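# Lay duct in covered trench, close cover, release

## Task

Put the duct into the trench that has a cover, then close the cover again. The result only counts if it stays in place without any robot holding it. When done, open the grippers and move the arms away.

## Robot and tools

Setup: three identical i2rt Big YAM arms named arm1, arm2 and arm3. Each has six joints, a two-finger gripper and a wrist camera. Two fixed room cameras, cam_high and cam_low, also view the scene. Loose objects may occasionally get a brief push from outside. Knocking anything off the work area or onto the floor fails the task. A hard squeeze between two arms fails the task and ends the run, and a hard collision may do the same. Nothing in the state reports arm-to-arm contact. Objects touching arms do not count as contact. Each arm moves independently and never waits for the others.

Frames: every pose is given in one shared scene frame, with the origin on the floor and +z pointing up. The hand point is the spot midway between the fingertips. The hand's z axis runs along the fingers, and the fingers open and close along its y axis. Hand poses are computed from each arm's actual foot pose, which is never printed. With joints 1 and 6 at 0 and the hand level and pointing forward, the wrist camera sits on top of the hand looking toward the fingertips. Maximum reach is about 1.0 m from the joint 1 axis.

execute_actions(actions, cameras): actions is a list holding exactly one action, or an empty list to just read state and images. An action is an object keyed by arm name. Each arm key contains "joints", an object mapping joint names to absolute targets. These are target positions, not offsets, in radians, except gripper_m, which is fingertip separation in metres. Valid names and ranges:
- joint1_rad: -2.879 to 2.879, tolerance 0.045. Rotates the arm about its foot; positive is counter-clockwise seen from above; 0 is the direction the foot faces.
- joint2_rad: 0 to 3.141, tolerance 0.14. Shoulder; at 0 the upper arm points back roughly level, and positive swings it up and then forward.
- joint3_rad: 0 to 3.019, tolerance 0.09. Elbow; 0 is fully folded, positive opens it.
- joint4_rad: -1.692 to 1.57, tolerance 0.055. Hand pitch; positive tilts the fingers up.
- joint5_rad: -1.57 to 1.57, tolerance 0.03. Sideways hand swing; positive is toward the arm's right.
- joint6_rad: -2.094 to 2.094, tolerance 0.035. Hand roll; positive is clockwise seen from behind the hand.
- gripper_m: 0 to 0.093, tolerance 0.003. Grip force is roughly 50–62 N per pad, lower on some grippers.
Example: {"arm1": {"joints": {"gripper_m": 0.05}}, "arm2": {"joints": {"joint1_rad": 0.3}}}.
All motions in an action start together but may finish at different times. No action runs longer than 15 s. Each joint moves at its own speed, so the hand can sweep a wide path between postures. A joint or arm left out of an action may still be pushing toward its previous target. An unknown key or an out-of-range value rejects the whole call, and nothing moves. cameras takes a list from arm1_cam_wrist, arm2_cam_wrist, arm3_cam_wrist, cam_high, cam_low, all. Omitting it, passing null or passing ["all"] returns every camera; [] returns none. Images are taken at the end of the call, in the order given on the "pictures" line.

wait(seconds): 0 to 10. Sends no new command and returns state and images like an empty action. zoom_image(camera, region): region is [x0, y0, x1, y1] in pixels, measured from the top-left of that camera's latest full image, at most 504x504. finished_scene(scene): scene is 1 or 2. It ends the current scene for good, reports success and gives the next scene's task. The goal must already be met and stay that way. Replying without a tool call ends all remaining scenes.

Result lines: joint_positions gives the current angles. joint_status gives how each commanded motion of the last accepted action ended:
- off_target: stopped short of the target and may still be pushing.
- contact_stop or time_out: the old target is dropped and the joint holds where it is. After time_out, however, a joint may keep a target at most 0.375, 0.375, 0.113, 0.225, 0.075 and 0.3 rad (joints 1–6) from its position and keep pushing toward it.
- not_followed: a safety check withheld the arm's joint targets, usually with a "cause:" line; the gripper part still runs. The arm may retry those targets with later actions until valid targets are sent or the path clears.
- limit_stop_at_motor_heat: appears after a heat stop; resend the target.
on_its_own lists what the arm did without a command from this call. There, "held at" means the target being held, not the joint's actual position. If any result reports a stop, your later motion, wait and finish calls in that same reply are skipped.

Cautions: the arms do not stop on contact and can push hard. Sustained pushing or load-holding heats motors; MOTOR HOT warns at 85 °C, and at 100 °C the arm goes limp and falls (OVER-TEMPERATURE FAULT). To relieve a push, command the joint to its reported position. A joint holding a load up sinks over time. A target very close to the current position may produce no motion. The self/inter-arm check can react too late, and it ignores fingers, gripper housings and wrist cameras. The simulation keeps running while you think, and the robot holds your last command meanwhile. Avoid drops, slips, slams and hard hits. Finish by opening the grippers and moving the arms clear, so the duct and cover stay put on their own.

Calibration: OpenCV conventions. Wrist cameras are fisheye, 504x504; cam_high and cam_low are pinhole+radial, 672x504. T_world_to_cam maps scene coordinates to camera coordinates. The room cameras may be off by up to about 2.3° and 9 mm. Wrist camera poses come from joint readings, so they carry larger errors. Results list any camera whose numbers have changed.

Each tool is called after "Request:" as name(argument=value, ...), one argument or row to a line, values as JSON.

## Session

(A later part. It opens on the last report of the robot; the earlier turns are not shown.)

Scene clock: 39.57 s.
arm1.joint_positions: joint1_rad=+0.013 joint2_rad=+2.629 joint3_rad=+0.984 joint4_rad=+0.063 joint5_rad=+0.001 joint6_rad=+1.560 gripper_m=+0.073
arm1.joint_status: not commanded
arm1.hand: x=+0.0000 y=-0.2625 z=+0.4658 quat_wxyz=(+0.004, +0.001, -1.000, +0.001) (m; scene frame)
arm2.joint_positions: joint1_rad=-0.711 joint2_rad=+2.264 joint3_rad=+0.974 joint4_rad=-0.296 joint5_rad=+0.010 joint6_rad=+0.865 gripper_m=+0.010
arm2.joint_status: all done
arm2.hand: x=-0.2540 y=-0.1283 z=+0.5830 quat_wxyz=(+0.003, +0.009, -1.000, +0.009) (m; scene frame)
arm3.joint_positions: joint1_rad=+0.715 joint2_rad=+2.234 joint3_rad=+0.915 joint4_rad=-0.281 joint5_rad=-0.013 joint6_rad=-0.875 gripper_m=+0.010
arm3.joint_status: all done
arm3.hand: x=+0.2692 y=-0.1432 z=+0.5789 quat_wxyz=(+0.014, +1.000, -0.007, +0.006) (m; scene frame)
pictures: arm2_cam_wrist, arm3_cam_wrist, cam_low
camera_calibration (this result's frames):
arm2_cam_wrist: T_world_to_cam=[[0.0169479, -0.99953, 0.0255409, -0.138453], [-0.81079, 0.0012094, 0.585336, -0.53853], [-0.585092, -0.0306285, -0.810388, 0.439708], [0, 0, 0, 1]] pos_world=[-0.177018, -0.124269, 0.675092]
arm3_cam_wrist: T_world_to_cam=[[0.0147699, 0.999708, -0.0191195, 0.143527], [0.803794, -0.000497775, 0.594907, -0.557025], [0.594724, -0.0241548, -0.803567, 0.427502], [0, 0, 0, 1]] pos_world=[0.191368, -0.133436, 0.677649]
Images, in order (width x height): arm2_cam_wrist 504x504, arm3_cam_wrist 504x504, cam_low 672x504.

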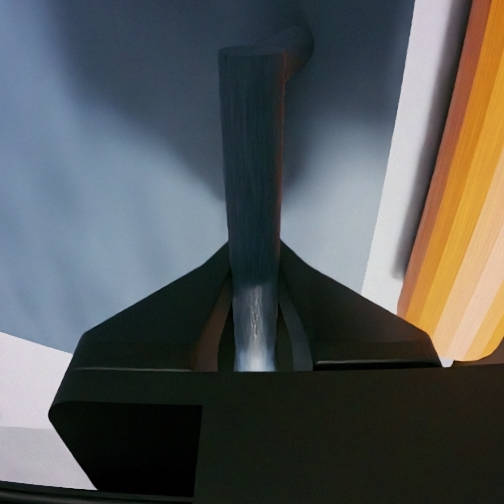

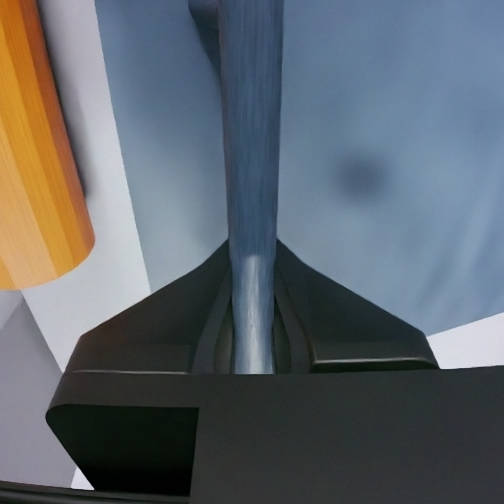

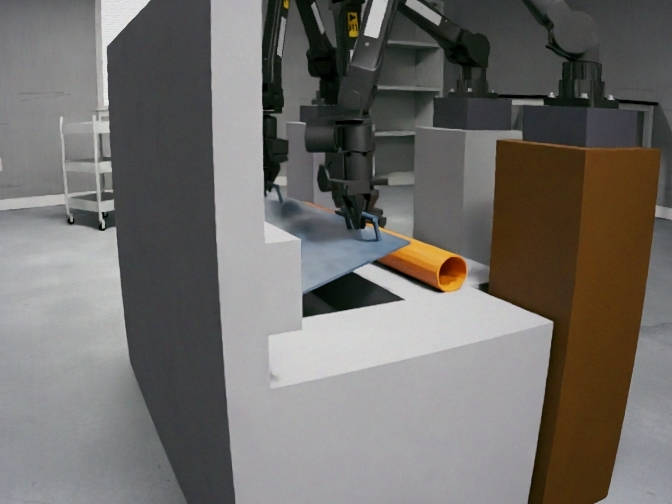

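Pivoting works. I'll keep opening, with more allowance for sag.

Request:
execute_actions(
  actions=[
    {"arm2":{"joints":{"joint1_rad":-0.65,"joint2_rad":2.05,"joint3_rad":1.03,"joint4_rad":-0.455,"joint6_rad":0.95}},"arm3":{"joints":{"joint1_rad":0.66,"joint2_rad":2.03,"joint3_rad":0.97,"joint4_rad":-0.44,"joint6_rad":-0.925}}},
  ],
  cameras=[],
)

Request:
execute_actions(
  actions=[
    {"arm2":{"joints":{"joint1_rad":-0.595,"joint2_rad":1.99,"joint3_rad":1.135,"joint4_rad":-0.61,"joint6_rad":1.0}},"arm3":{"joints":{"joint1_rad":0.605,"joint2_rad":1.97,"joint3_rad":1.08,"joint4_rad":-0.59,"joint6_rad":-0.975}}},
  ],
  cameras=[],
)

Request:
execute_actions(
  actions=[
    {"arm2":{"joints":{"joint1_rad":-0.545,"joint2_rad":1.99,"joint3_rad":1.275,"joint4_rad":-0.75,"joint6_rad":1.05}},"arm3":{"joints":{"joint1_rad":0.555,"joint2_rad":1.97,"joint3_rad":1.22,"joint4_rad":-0.73,"joint6_rad":-1.025}}},
  ],
)

Scene clock: 43.23 s.
arm1.joint_positions: joint1_rad=+0.013 joint2_rad=+2.629 joint3_rad=+0.984 joint4_rad=+0.063 joint5_rad=+0.001 joint6_rad=+1.560 gripper_m=+0.073
arm1.joint_status: not commanded
arm1.hand: x=+0.0000 y=-0.2625 z=+0.4658 quat_wxyz=(+0.004, +0.001, -1.000, +0.001) (m; scene frame)
arm2.joint_positions: joint1_rad=-0.661 joint2_rad=+2.125 joint3_rad=+0.995 joint4_rad=-0.438 joint5_rad=+0.010 joint6_rad=+0.916 gripper_m=+0.010
arm2.joint_status: all done
arm2.hand: x=-0.2554 y=-0.0957 z=+0.6430 quat_wxyz=(-0.003, +0.009, -1.000, +0.001) (m; scene frame)
arm3.joint_positions: joint1_rad=+0.667 joint2_rad=+2.092 joint3_rad=+0.942 joint4_rad=-0.428 joint5_rad=-0.014 joint6_rad=-0.921 gripper_m=+0.010
arm3.joint_status: all done
arm3.hand: x=+0.2678 y=-0.1100 z=+0.6381 quat_wxyz=(+0.006, +1.000, -0.007, -0.002) (m; scene frame)
pictures: none
No camera images: the call's "cameras" was empty. Leave "cameras" out to get every camera's image.

Scene clock: 45.20 s.
arm1.joint_positions: joint1_rad=+0.013 joint2_rad=+2.629 joint3_rad=+0.984 joint4_rad=+0.063 joint5_rad=+0.001 joint6_rad=+1.560 gripper_m=+0.073
arm1.joint_status: not commanded
arm1.hand: x=+0.0000 y=-0.2625 z=+0.4658 quat_wxyz=(+0.004, +0.001, -1.000, +0.001) (m; scene frame)
arm2.joint_positions: joint1_rad=-0.624 joint2_rad=+2.084 joint3_rad=+1.076 joint4_rad=-0.596 joint5_rad=+0.018 joint6_rad=+0.956 gripper_m=+0.010
arm2.joint_status: joint6_rad time_out (moved +0.040 of +0.084); the others done
arm2.on_its_own: joint6_rad reads +0.956 and still pushes toward +1.000 since a time_out
arm2.hand: x=-0.2560 y=-0.0702 z=+0.6759 quat_wxyz=(+0.004, +0.007, -1.000, +0.018) (m; scene frame)
arm3.joint_positions: joint1_rad=+0.628 joint2_rad=+2.051 joint3_rad=+1.026 joint4_rad=-0.585 joint5_rad=-0.022 joint6_rad=-0.963 gripper_m=+0.010
arm3.joint_status: all done
arm3.hand: x=+0.2675 y=-0.0832 z=+0.6703 quat_wxyz=(+0.022, +1.000, -0.006, +0.004) (m; scene frame)
pictures: none
No camera images: the call's "cameras" was empty. Leave "cameras" out to get every camera's image.

not run: a stop came earlier in this reply.

Request:
execute_actions(
  actions=[
    {"arm2":{"joints":{"joint1_rad":-0.545,"joint2_rad":1.96,"joint3_rad":1.28,"joint4_rad":-0.73,"joint6_rad":1.02}},"arm3":{"joints":{"joint1_rad":0.555,"joint2_rad":1.94,"joint3_rad":1.23,"joint4_rad":-0.715,"joint6_rad":-1.02}}},
  ],
)

Scene clock: 47.97 s.
arm1.joint_positions: joint1_rad=+0.013 joint2_rad=+2.629 joint3_rad=+0.984 joint4_rad=+0.063 joint5_rad=+0.001 joint6_rad=+1.560 gripper_m=+0.073
arm1.joint_status: not commanded
arm1.hand: x=+0.0000 y=-0.2625 z=+0.4658 quat_wxyz=(+0.004, +0.001, -1.000, +0.001) (m; scene frame)
arm2.joint_positions: joint1_rad=-0.575 joint2_rad=+2.050 joint3_rad=+1.188 joint4_rad=-0.739 joint5_rad=+0.017 joint6_rad=+0.998 gripper_m=+0.010
arm2.joint_status: joint3_rad time_out (moved +0.112 of +0.204); the others done
arm2.on_its_own: joint3_rad reads +1.188 and still pushes toward +1.280 since a time_out
arm2.hand: x=-0.2567 y=-0.0275 z=+0.7173 quat_wxyz=(+0.002, +0.011, -1.000, +0.017) (m; scene frame)
arm3.joint_positions: joint1_rad=+0.580 joint2_rad=+2.020 joint3_rad=+1.144 joint4_rad=-0.735 joint5_rad=-0.021 joint6_rad=-1.011 gripper_m=+0.010
arm3.joint_status: all done
arm3.hand: x=+0.2663 y=-0.0400 z=+0.7108 quat_wxyz=(+0.022, +1.000, -0.006, +0.003) (m; scene frame)
pictures: arm1_cam_wrist, arm2_cam_wrist, arm3_cam_wrist, cam_high, cam_low
camera_calibration (this result's frames):
arm1_cam_wrist: T_world_to_cam=[[0.00193905, -0.999995, 0.00247635, -0.267618], [-0.807613, -0.000105669, 0.589713, -0.266145], [-0.58971, -0.00314341, -0.807609, 0.502352], [0, 0, 0, 1]] pos_world=[0.0818187, -0.266066, 0.563316]
arm2_cam_wrist: T_world_to_cam=[[0.02021, -0.998924, 0.0417355, -0.0519136], [-0.811729, 0.00797622, 0.58398, -0.618509], [-0.583684, -0.0456801, -0.810695, 0.550201], [0, 0, 0, 1]] pos_world=[-0.179869, -0.0217911, 0.809408]
arm3_cam_wrist: T_world_to_cam=[[0.0135017, 0.999354, -0.0333176, 0.0532926], [0.80711, 0.00877688, 0.590336, -0.630389], [0.590247, -0.0348615, -0.806469, 0.540525], [0, 0, 0, 1]] pos_world=[0.18903, -0.0288818, 0.809833]
Images, in order (width x height): arm1_cam_wrist 504x504, arm2_cam_wrist 504x504, arm3_cam_wrist 504x504, cam_high 672x504, cam_low 672x504.

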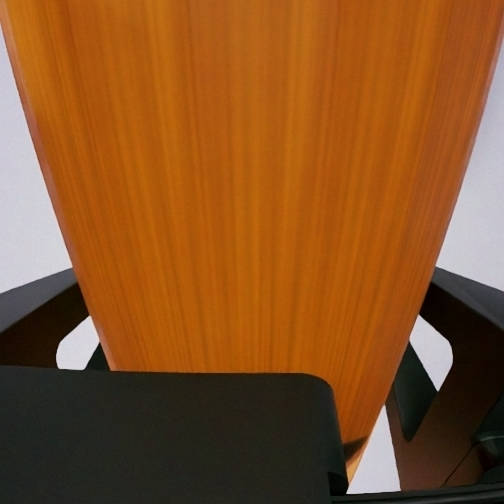

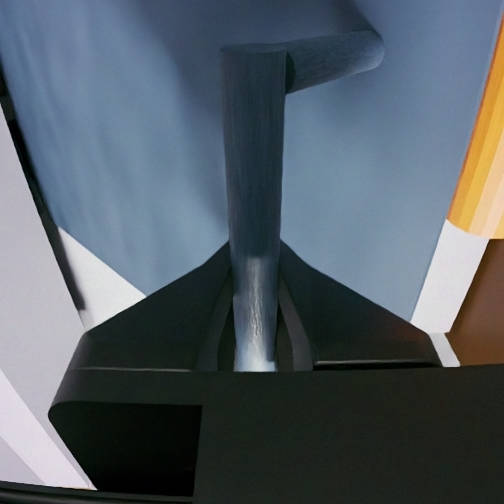

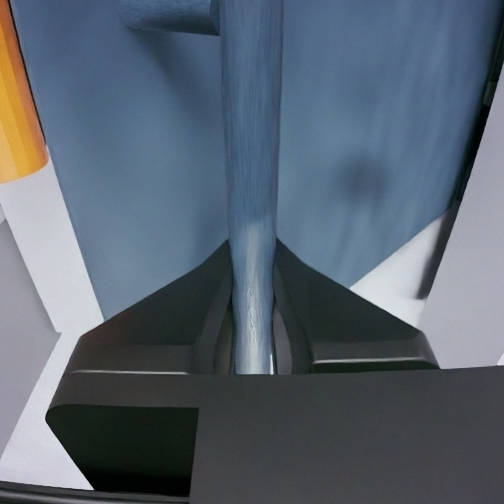

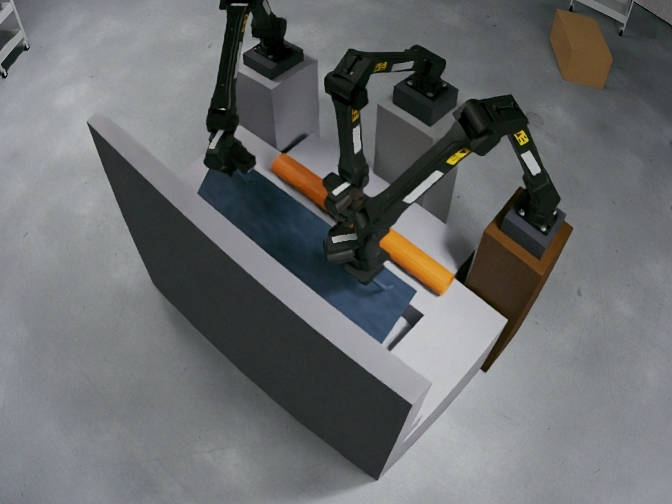

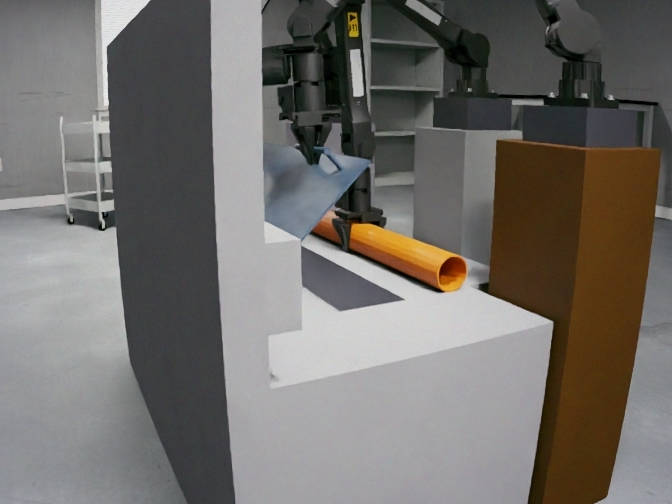

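Request:
execute_actions(
  actions=[
    {"arm1":{"joints":{"joint2_rad":2.41,"joint3_rad":0.89,"joint4_rad":-0.01}},"arm2":{"joints":{"joint1_rad":-0.50,"joint2_rad":1.99,"joint3_rad":1.40,"joint4_rad":-0.80,"joint6_rad":1.07}},"arm3":{"joints":{"joint1_rad":0.51,"joint2_rad":1.97,"joint3_rad":1.35,"joint4_rad":-0.79,"joint6_rad":-1.065}}},
  ],
  cameras=["cam_low","cam_high"],
)

Request:
execute_actions(
  actions=[
    {"arm2":{"joints":{"joint1_rad":-0.465,"joint2_rad":2.04,"joint3_rad":1.53,"joint4_rad":-0.88,"joint6_rad":1.10}},"arm3":{"joints":{"joint1_rad":0.475,"joint2_rad":2.02,"joint3_rad":1.48,"joint4_rad":-0.87,"joint6_rad":-1.10}}},
  ],
)

Scene clock: 51.73 s.
arm1.joint_positions: joint1_rad=+0.013 joint2_rad=+2.429 joint3_rad=+0.891 joint4_rad=-0.009 joint5_rad=+0.003 joint6_rad=+1.563 gripper_m=+0.073
arm1.joint_status: all done
arm1.hand: x=+0.0013 y=-0.2465 z=+0.5348 quat_wxyz=(+0.003, +0.000, -1.000, -0.016) (m; scene frame)
arm2.joint_positions: joint1_rad=-0.530 joint2_rad=+2.049 joint3_rad=+1.303 joint4_rad=-0.830 joint5_rad=+0.017 joint6_rad=+1.044 gripper_m=+0.010
arm2.joint_status: joint3_rad time_out (moved +0.115 of +0.212); the others done
arm2.on_its_own: joint3_rad reads +1.303 and still pushes toward +1.400 since a time_out
arm2.hand: x=-0.2574 y=+0.0170 z=+0.7483 quat_wxyz=(-0.005, +0.010, -1.000, +0.006) (m; scene frame)
arm3.joint_positions: joint1_rad=+0.535 joint2_rad=+2.022 joint3_rad=+1.262 joint4_rad=-0.826 joint5_rad=-0.023 joint6_rad=-1.055 gripper_m=+0.010
arm3.joint_status: all done
arm3.hand: x=+0.2658 y=+0.0049 z=+0.7408 quat_wxyz=(+0.011, +1.000, -0.006, -0.005) (m; scene frame)
pictures: cam_high, cam_low
Images, in order (width x height): cam_high 672x504, cam_low 672x504.

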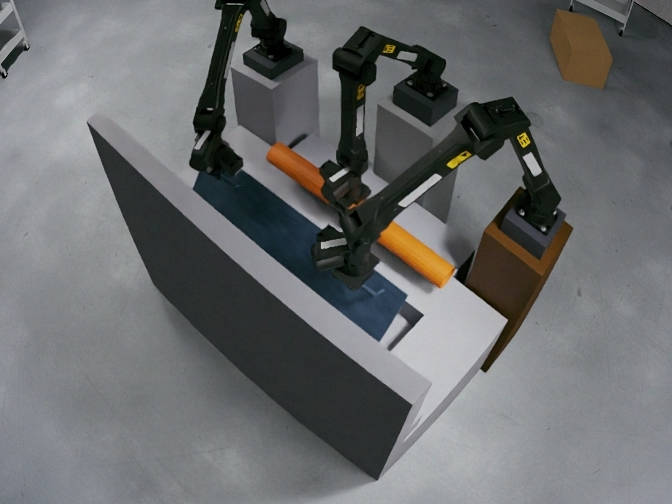

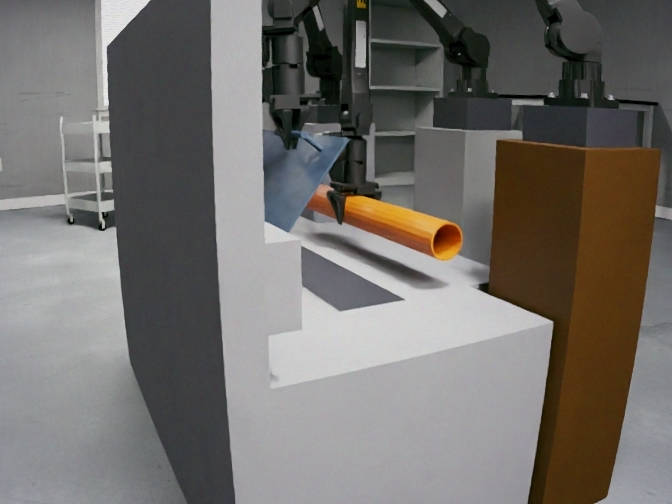

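not run: a stop came earlier in this reply.

Request:
execute_actions(
  actions=[
    {"arm1":{"joints":{"joint2_rad":2.38,"joint3_rad":1.05,"joint4_rad":-0.24}},"arm2":{"joints":{"joint1_rad":-0.46,"joint2_rad":2.05,"joint3_rad":1.53,"joint4_rad":-0.89,"joint6_rad":1.10}},"arm3":{"joints":{"joint1_rad":0.47,"joint2_rad":2.03,"joint3_rad":1.49,"joint4_rad":-0.88,"joint6_rad":-1.10}}},
  ],
)

Scene clock: 56.00 s.
arm1.joint_positions: joint1_rad=+0.013 joint2_rad=+2.420 joint3_rad=+1.047 joint4_rad=-0.231 joint5_rad=+0.003 joint6_rad=+1.563 gripper_m=+0.073
arm1.joint_status: all done
arm1.hand: x=+0.0018 y=-0.1995 z=+0.5454 quat_wxyz=(+0.003, +0.000, -1.000, +0.012) (m; scene frame)
arm2.joint_positions: joint1_rad=-0.494 joint2_rad=+2.076 joint3_rad=+1.426 joint4_rad=-0.911 joint5_rad=+0.019 joint6_rad=+1.078 gripper_m=+0.010
arm2.joint_status: joint3_rad time_out (moved +0.122 of +0.227); the others done
arm2.on_its_own: joint3_rad reads +1.426 and still pushes toward +1.530 since a time_out
arm2.hand: x=-0.2583 y=+0.0575 z=+0.7697 quat_wxyz=(-0.009, +0.011, -1.000, -0.001) (m; scene frame)
arm3.joint_positions: joint1_rad=+0.500 joint2_rad=+2.051 joint3_rad=+1.389 joint4_rad=-0.912 joint5_rad=-0.022 joint6_rad=-1.089 gripper_m=+0.010
arm3.joint_status: joint3_rad time_out (moved +0.127 of +0.228); the others done
arm3.on_its_own: joint3_rad reads +1.389 and still pushes toward +1.490 since a time_out
arm3.hand: x=+0.2655 y=+0.0459 z=+0.7623 quat_wxyz=(+0.005, +1.000, -0.007, -0.008) (m; scene frame)
pictures: arm1_cam_wrist, arm2_cam_wrist, arm3_cam_wrist, cam_high, cam_low
camera_calibration (this result's frames):
arm1_cam_wrist: T_world_to_cam=[[-0.000521787, -0.999696, 0.0246414, -0.216822], [-0.80908, 0.0149037, 0.587509, -0.307488], [-0.587698, -0.0196303, -0.808842, 0.565233], [0, 0, 0, 1]] pos_world=[0.0832904, -0.201078, 0.64318]
arm2_cam_wrist: T_world_to_cam=[[0.0210954, -0.999755, 0.00664709, 0.0581177], [-0.824446, -0.0136346, 0.565777, -0.639118], [-0.565548, -0.0174155, -0.824532, 0.609454], [0, 0, 0, 1]] pos_world=[-0.183469, 0.0600033, 0.863726]
arm3_cam_wrist: T_world_to_cam=[[0.0141896, 0.999898, -0.00135825, -0.0554052], [0.819218, -0.0108467, 0.57338, -0.650289], [0.573307, -0.00924876, -0.819289, 0.598607], [0, 0, 0, 1]] pos_world=[0.190329, 0.0538824, 0.863219]
Images, in order (width x height): arm1_cam_wrist 504x504, arm2_cam_wrist 504x504, arm3_cam_wrist 504x504, cam_high 672x504, cam_low 672x504.

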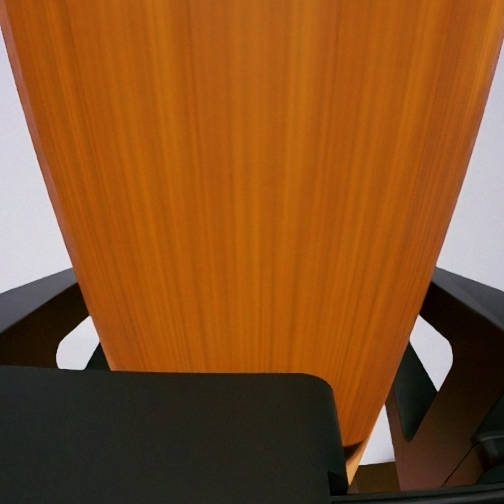

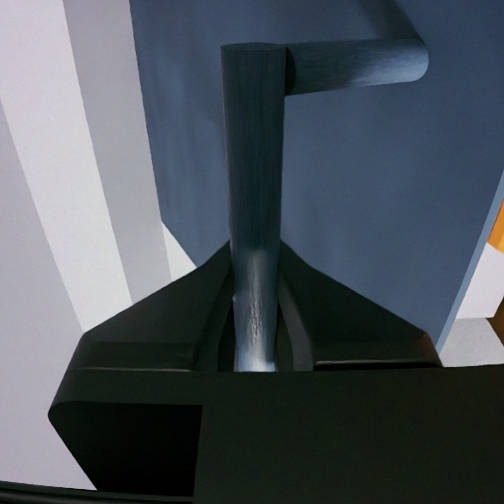

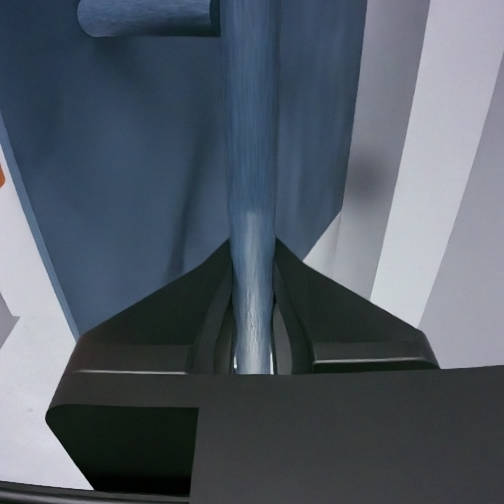

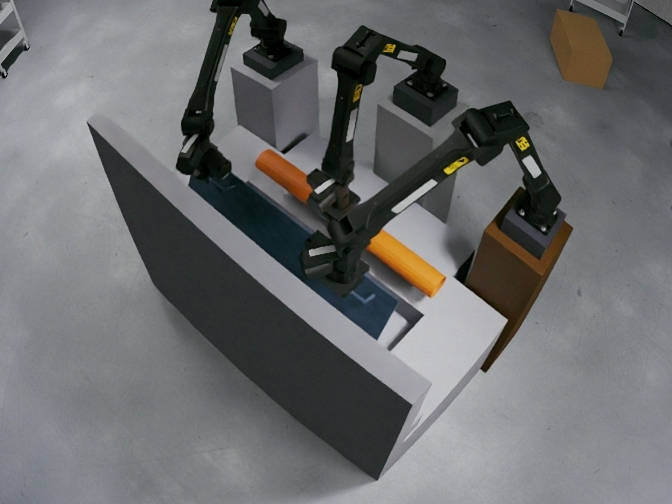

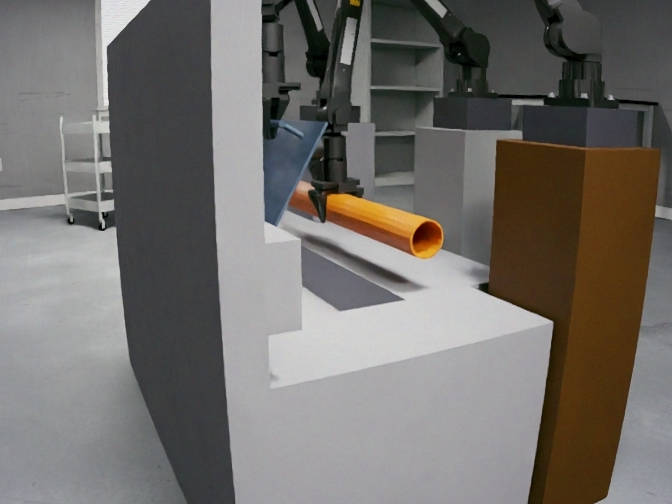

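Request:
execute_actions(
  actions=[
    {"arm1":{"joints":{"joint2_rad":2.50,"joint3_rad":1.25,"joint4_rad":-0.31}},"arm2":{"joints":{"joint1_rad":-0.44,"joint2_rad":2.11,"joint3_rad":1.60,"joint4_rad":-0.94,"joint6_rad":1.125}},"arm3":{"joints":{"joint1_rad":0.45,"joint2_rad":2.09,"joint3_rad":1.56,"joint4_rad":-0.94,"joint6_rad":-1.12}}},
  ],
  cameras=[],
)

Request:
execute_actions(
  actions=[
    {"arm1":{"joints":{"joint2_rad":2.60,"joint3_rad":1.445,"joint4_rad":-0.40}}},
  ],
)

Scene clock: 59.40 s.
arm1.joint_positions: joint1_rad=+0.013 joint2_rad=+2.520 joint3_rad=+1.240 joint4_rad=-0.301 joint5_rad=+0.003 joint6_rad=+1.563 gripper_m=+0.073
arm1.joint_status: all done
arm1.hand: x=+0.0020 y=-0.1412 z=+0.5204 quat_wxyz=(+0.003, +0.000, -1.000, +0.001) (m; scene frame)
arm2.joint_positions: joint1_rad=-0.492 joint2_rad=+2.103 joint3_rad=+1.474 joint4_rad=-0.986 joint5_rad=+0.025 joint6_rad=+1.086 gripper_m=+0.010
arm2.joint_status: joint1_rad time_out (moved +0.002 of +0.054); joint3_rad time_out (moved +0.048 of +0.174); joint6_rad time_out (moved +0.008 of +0.047); the others done
arm2.on_its_own: joint1_rad reads -0.492 and still pushes toward -0.440 since a time_out; joint3_rad reads +1.474 and still pushes toward +1.586 since a time_out; joint6_rad reads +1.086 and still pushes toward +1.125 since a time_out
arm2.hand: x=-0.2585 y=+0.0569 z=+0.7695 quat_wxyz=(+0.000, +0.009, -1.000, +0.025) (m; scene frame)
arm3.joint_positions: joint1_rad=+0.499 joint2_rad=+2.082 joint3_rad=+1.442 joint4_rad=-0.995 joint5_rad=-0.027 joint6_rad=-1.097 gripper_m=+0.010
arm3.joint_status: joint1_rad time_out (moved -0.002 of -0.050); joint3_rad time_out (moved +0.053 of +0.171); joint4_rad time_out (moved -0.083 of -0.028); the others done
arm3.on_its_own: joint1_rad reads +0.499 and still pushes toward +0.450 since a time_out; joint3_rad reads +1.442 and still pushes toward +1.554 since a time_out; joint4_rad reads -0.995 and still pushes toward -0.940 since a time_out
arm3.hand: x=+0.2659 y=+0.0454 z=+0.7619 quat_wxyz=(+0.034, +0.999, -0.004, +0.004) (m; scene frame)
pictures: none
No camera images: the call's "cameras" was empty. Leave "cameras" out to get every camera's image.

not run: a stop came earlier in this reply.

The cover has hit its stop at about 60°, so I'm easing the push.

Request:
execute_actions(
  actions=[
    {"arm1":{"joints":{"joint2_rad":2.59,"joint3_rad":1.43,"joint4_rad":-0.385}},"arm2":{"joints":{"joint1_rad":-0.475,"joint2_rad":2.05,"joint3_rad":1.50,"joint4_rad":-0.92,"joint6_rad":1.085}},"arm3":{"joints":{"joint1_rad":0.482,"joint2_rad":2.03,"joint3_rad":1.465,"joint4_rad":-0.92,"joint6_rad":-1.09}}},
  ],
  cameras=["cam_low","cam_high"],
)

Request:
zoom_image(
  camera="cam_low",
  region=[250,90,450,330],
)

Request:
zoom_image(
  camera="cam_high",
  region=[170,120,470,370],
)

Scene clock: 62.70 s.
arm1.joint_positions: joint1_rad=+0.013 joint2_rad=+2.616 joint3_rad=+1.410 joint4_rad=-0.376 joint5_rad=+0.003 joint6_rad=+1.563 gripper_m=+0.073
arm1.joint_status: all done
arm1.hand: x=+0.0021 y=-0.1000 z=+0.4960 quat_wxyz=(+0.003, +0.000, -1.000, +0.001) (m; scene frame)
arm2.joint_positions: joint1_rad=-0.492 joint2_rad=+2.103 joint3_rad=+1.472 joint4_rad=-0.986 joint5_rad=+0.025 joint6_rad=+1.082 gripper_m=+0.010
arm2.joint_status: joint4_rad time_out (moved +0.000 of +0.066); the others done
arm2.on_its_own: joint4_rad reads -0.986 and still pushes toward -0.920 since a time_out
arm2.hand: x=-0.2588 y=+0.0563 z=+0.7691 quat_wxyz=(+0.001, +0.010, -1.000, +0.026) (m; scene frame)
arm3.joint_positions: joint1_rad=+0.499 joint2_rad=+2.077 joint3_rad=+1.430 joint4_rad=-0.979 joint5_rad=-0.027 joint6_rad=-1.093 gripper_m=+0.010
arm3.joint_status: joint4_rad time_out (moved +0.016 of +0.075); the others done
arm3.on_its_own: joint4_rad reads -0.979 and still pushes toward -0.920 since a time_out
arm3.hand: x=+0.2660 y=+0.0447 z=+0.7613 quat_wxyz=(+0.029, +1.000, -0.006, +0.002) (m; scene frame)
pictures: cam_high, cam_low
Images, in order (width x height): cam_high 672x504, cam_low 672x504.

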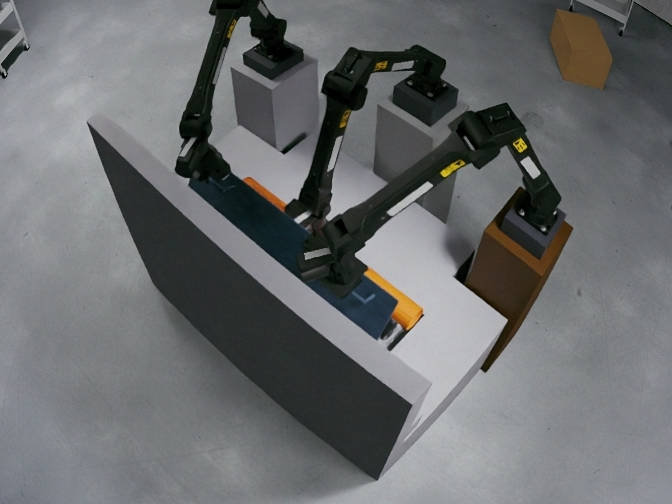

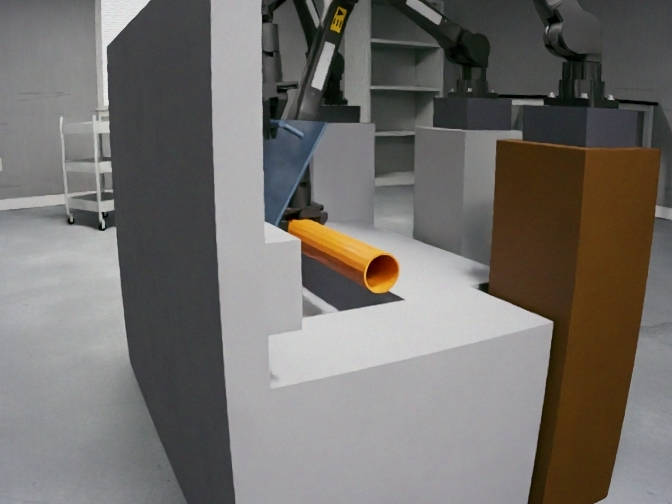

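Region (250, 90, 450, 330) of cam_low's 672x504 image, scaled by 2.100, with more detail than that image has.

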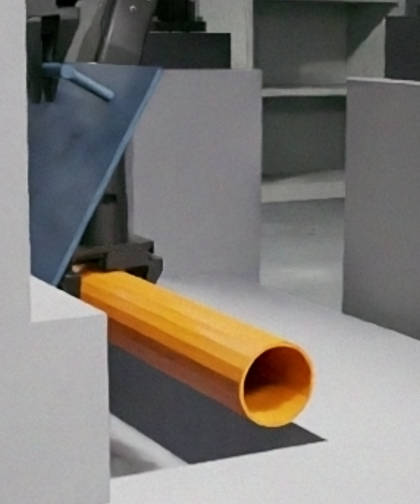

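Region (170, 120, 470, 370) of cam_high's 672x504 image, scaled by 1.680, with more detail than that image has.

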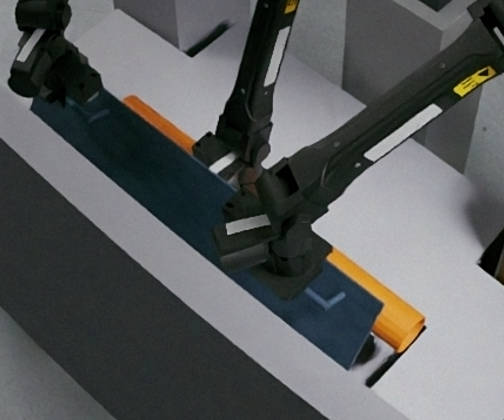

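Request:
execute_actions(
  actions=[
    {"arm1":{"joints":{"joint1_rad":-0.043,"joint2_rad":2.59,"joint3_rad":1.49,"joint4_rad":-0.43,"joint6_rad":1.51}},"arm2":{"joints":{"joint4_rad":-0.96}},"arm3":{"joints":{"joint4_rad":-0.95}}},
  ],
  cameras=["cam_low"],
)

Request:
execute_actions(
  actions=[
    {"arm1":{"joints":{"joint2_rad":2.72,"joint3_rad":1.57,"joint4_rad":-0.38}}},
  ],
  cameras=["cam_low","cam_high"],
)

Request:
zoom_image(
  camera="cam_low",
  region=[250,90,450,330],
)

Scene clock: 66.07 s.
arm1.joint_positions: joint1_rad=-0.050 joint2_rad=+2.616 joint3_rad=+1.468 joint4_rad=-0.421 joint5_rad=+0.005 joint6_rad=+1.521 gripper_m=+0.073
arm1.joint_status: all done
arm1.hand: x=+0.0367 y=-0.0779 z=+0.5044 quat_wxyz=(+0.002, -0.011, -1.000, -0.005) (m; scene frame)
arm2.joint_positions: joint1_rad=-0.492 joint2_rad=+2.103 joint3_rad=+1.472 joint4_rad=-0.986 joint5_rad=+0.025 joint6_rad=+1.082 gripper_m=+0.010
arm2.joint_status: all done
arm2.hand: x=-0.2589 y=+0.0561 z=+0.7691 quat_wxyz=(+0.001, +0.011, -1.000, +0.026) (m; scene frame)
arm3.joint_positions: joint1_rad=+0.499 joint2_rad=+2.077 joint3_rad=+1.430 joint4_rad=-0.980 joint5_rad=-0.027 joint6_rad=-1.093 gripper_m=+0.010
arm3.joint_status: all done
arm3.hand: x=+0.2661 y=+0.0445 z=+0.7613 quat_wxyz=(+0.030, +1.000, -0.006, +0.002) (m; scene frame)
pictures: cam_low
Images, in order (width x height): cam_low 672x504.

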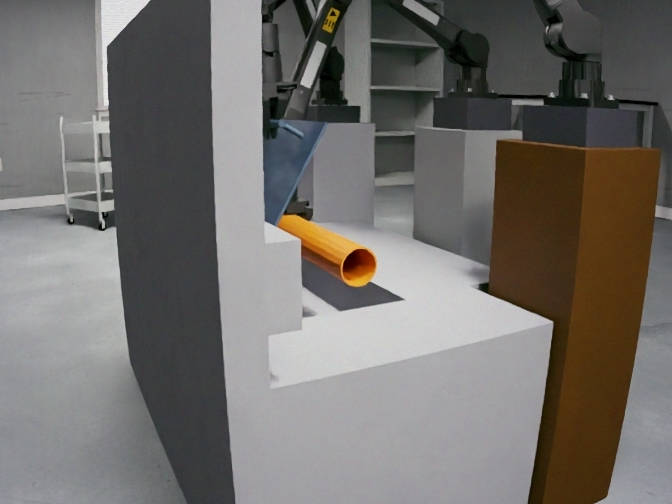

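Scene clock: 67.30 s.
arm1.joint_positions: joint1_rad=-0.050 joint2_rad=+2.748 joint3_rad=+1.556 joint4_rad=-0.379 joint5_rad=+0.005 joint6_rad=+1.519 gripper_m=+0.073
arm1.joint_status: all done
arm1.hand: x=+0.0360 y=-0.0795 z=+0.4491 quat_wxyz=(+0.002, -0.010, -1.000, -0.004) (m; scene frame)
arm2.joint_positions: joint1_rad=-0.492 joint2_rad=+2.103 joint3_rad=+1.472 joint4_rad=-0.986 joint5_rad=+0.025 joint6_rad=+1.082 gripper_m=+0.010
arm2.joint_status: not commanded
arm2.hand: x=-0.2589 y=+0.0561 z=+0.7691 quat_wxyz=(+0.001, +0.011, -1.000, +0.026) (m; scene frame)
arm3.joint_positions: joint1_rad=+0.499 joint2_rad=+2.077 joint3_rad=+1.430 joint4_rad=-0.980 joint5_rad=-0.027 joint6_rad=-1.093 gripper_m=+0.010
arm3.joint_status: not commanded
arm3.hand: x=+0.2661 y=+0.0445 z=+0.7613 quat_wxyz=(+0.030, +1.000, -0.006, +0.002) (m; scene frame)
pictures: cam_high, cam_low
Images, in order (width x height): cam_high 672x504, cam_low 672x504.

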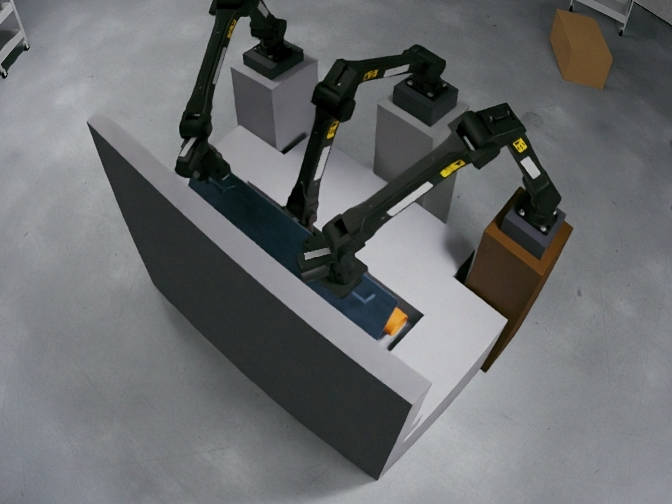

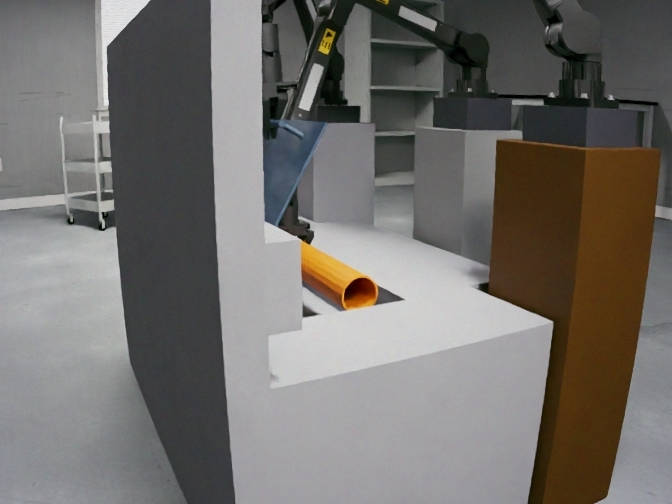

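Region (250, 90, 450, 330) of cam_low's 672x504 image, scaled by 2.100, with more detail than that image has.

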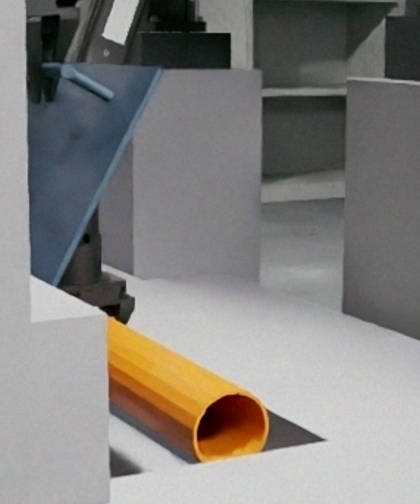

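Request:
execute_actions(
  actions=[
    {"arm1":{"joints":{"joint1_rad":-0.02}}},
  ],
  cameras=[],
)

Request:
execute_actions(
  actions=[
    {"arm1":{"joints":{"joint2_rad":2.82,"joint3_rad":1.65,"joint4_rad":-0.365}}},
  ],
  cameras=["cam_low","cam_high"],
)

Request:
zoom_image(
  camera="cam_low",
  region=[250,190,450,330],
)

Scene clock: 69.13 s.
arm1.joint_positions: joint1_rad=-0.022 joint2_rad=+2.748 joint3_rad=+1.556 joint4_rad=-0.379 joint5_rad=+0.005 joint6_rad=+1.519 gripper_m=+0.073
arm1.joint_status: all done
arm1.hand: x=+0.0206 y=-0.0786 z=+0.4492 quat_wxyz=(+0.002, +0.005, -1.000, -0.004) (m; scene frame)
arm2.joint_positions: joint1_rad=-0.492 joint2_rad=+2.103 joint3_rad=+1.472 joint4_rad=-0.986 joint5_rad=+0.025 joint6_rad=+1.082 gripper_m=+0.010
arm2.joint_status: not commanded
arm2.hand: x=-0.2589 y=+0.0561 z=+0.7691 quat_wxyz=(+0.001, +0.011, -1.000, +0.026) (m; scene frame)
arm3.joint_positions: joint1_rad=+0.499 joint2_rad=+2.077 joint3_rad=+1.430 joint4_rad=-0.980 joint5_rad=-0.027 joint6_rad=-1.093 gripper_m=+0.010
arm3.joint_status: not commanded
arm3.hand: x=+0.2661 y=+0.0445 z=+0.7613 quat_wxyz=(+0.030, +1.000, -0.006, +0.002) (m; scene frame)
pictures: none
No camera images: the call's "cameras" was empty. Leave "cameras" out to get every camera's image.

Scene clock: 70.03 s.
arm1.joint_positions: joint1_rad=-0.022 joint2_rad=+2.839 joint3_rad=+1.633 joint4_rad=-0.366 joint5_rad=+0.005 joint6_rad=+1.519 gripper_m=+0.073
arm1.joint_status: all done
arm1.hand: x=+0.0203 y=-0.0777 z=+0.4127 quat_wxyz=(+0.002, +0.005, -1.000, -0.003) (m; scene frame)
arm2.joint_positions: joint1_rad=-0.492 joint2_rad=+2.103 joint3_rad=+1.472 joint4_rad=-0.986 joint5_rad=+0.025 joint6_rad=+1.082 gripper_m=+0.010
arm2.joint_status: not commanded
arm2.hand: x=-0.2589 y=+0.0561 z=+0.7691 quat_wxyz=(+0.001, +0.011, -1.000, +0.026) (m; scene frame)
arm3.joint_positions: joint1_rad=+0.499 joint2_rad=+2.077 joint3_rad=+1.430 joint4_rad=-0.980 joint5_rad=-0.027 joint6_rad=-1.093 gripper_m=+0.010
arm3.joint_status: not commanded
arm3.hand: x=+0.2661 y=+0.0445 z=+0.7613 quat_wxyz=(+0.030, +1.000, -0.006, +0.002) (m; scene frame)
pictures: cam_high, cam_low
Images, in order (width x height): cam_high 672x504, cam_low 672x504.

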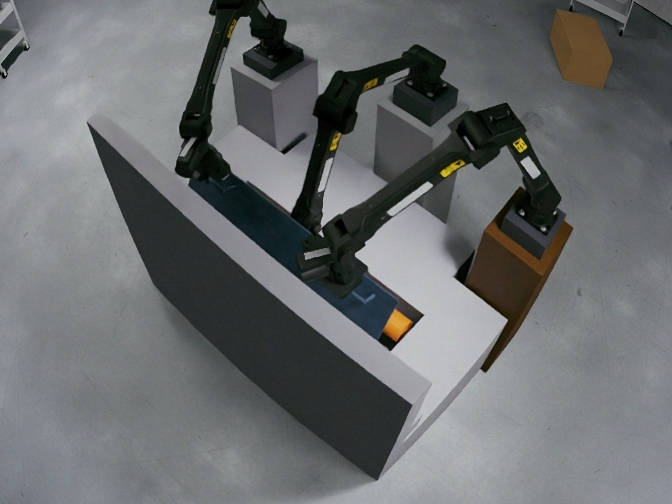

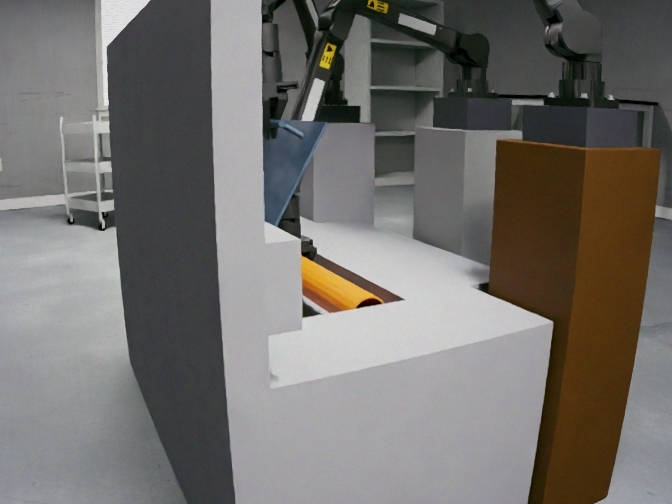

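Region (250, 190, 450, 330) of cam_low's 672x504 image, scaled by 2.520, with more detail than that image has; it fills the top 353 rows of this view, and the rest is white.

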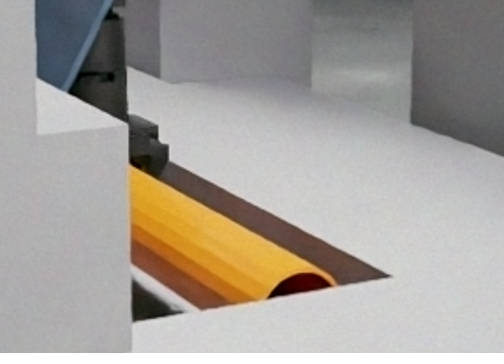

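Request:
execute_actions(
  actions=[
    {"arm1":{"joints":{"joint2_rad":2.90,"joint3_rad":1.72,"joint4_rad":-0.355}}},
  ],
  cameras=["cam_low","cam_high","arm1_cam_wrist"],
)

Scene clock: 71.33 s.
arm1.joint_positions: joint1_rad=-0.022 joint2_rad=+2.917 joint3_rad=+1.700 joint4_rad=-0.358 joint5_rad=+0.005 joint6_rad=+1.519 gripper_m=+0.073
arm1.joint_status: all done
arm1.hand: x=+0.0199 y=-0.0791 z=+0.3814 quat_wxyz=(+0.002, +0.005, -1.000, -0.002) (m; scene frame)
arm2.joint_positions: joint1_rad=-0.492 joint2_rad=+2.103 joint3_rad=+1.472 joint4_rad=-0.986 joint5_rad=+0.025 joint6_rad=+1.082 gripper_m=+0.010
arm2.joint_status: not commanded
arm2.hand: x=-0.2589 y=+0.0561 z=+0.7691 quat_wxyz=(+0.001, +0.011, -1.000, +0.026) (m; scene frame)
arm3.joint_positions: joint1_rad=+0.499 joint2_rad=+2.077 joint3_rad=+1.430 joint4_rad=-0.980 joint5_rad=-0.027 joint6_rad=-1.093 gripper_m=+0.010
arm3.joint_status: not commanded
arm3.hand: x=+0.2661 y=+0.0445 z=+0.7613 quat_wxyz=(+0.030, +1.000, -0.006, +0.002) (m; scene frame)
pictures: arm1_cam_wrist, cam_high, cam_low
camera_calibration (this result's frames):
arm1_cam_wrist: T_world_to_cam=[[0.00912229, -0.999949, -0.00422124, -0.0816621], [-0.810012, -0.0098647, 0.586331, -0.199711], [-0.586343, -0.00192943, -0.810061, 0.447442], [0, 0, 0, 1]] pos_world=[0.101331, -0.0827648, 0.479207]
Images, in order (width x height): arm1_cam_wrist 504x504, cam_high 672x504, cam_low 672x504.

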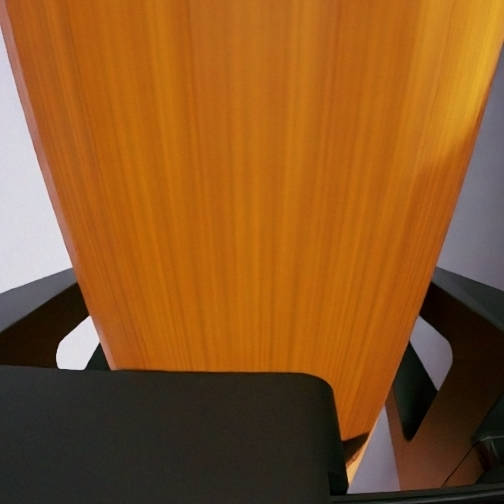

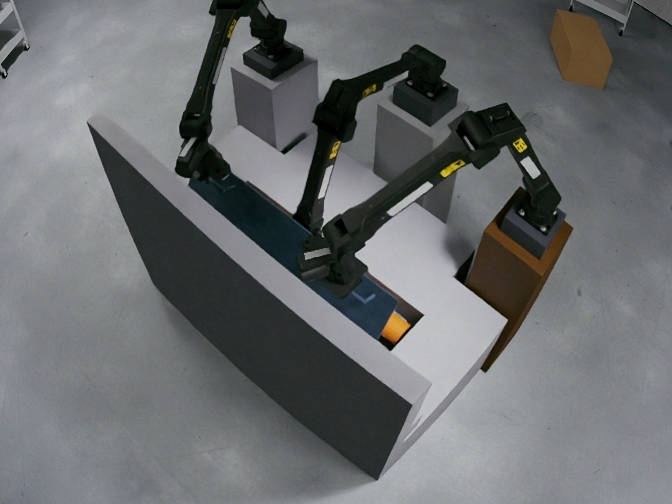

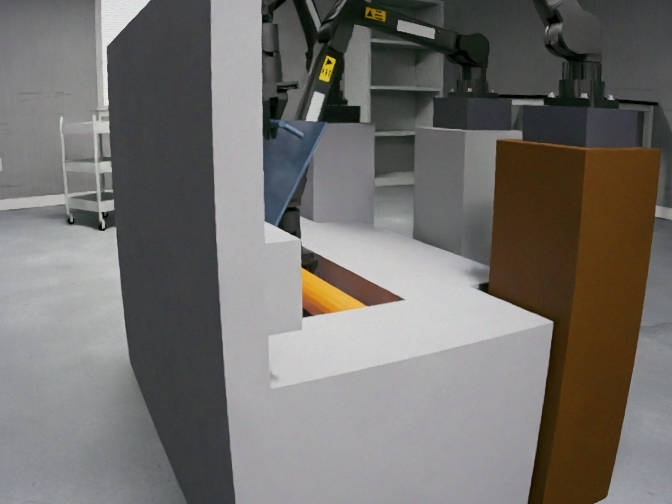

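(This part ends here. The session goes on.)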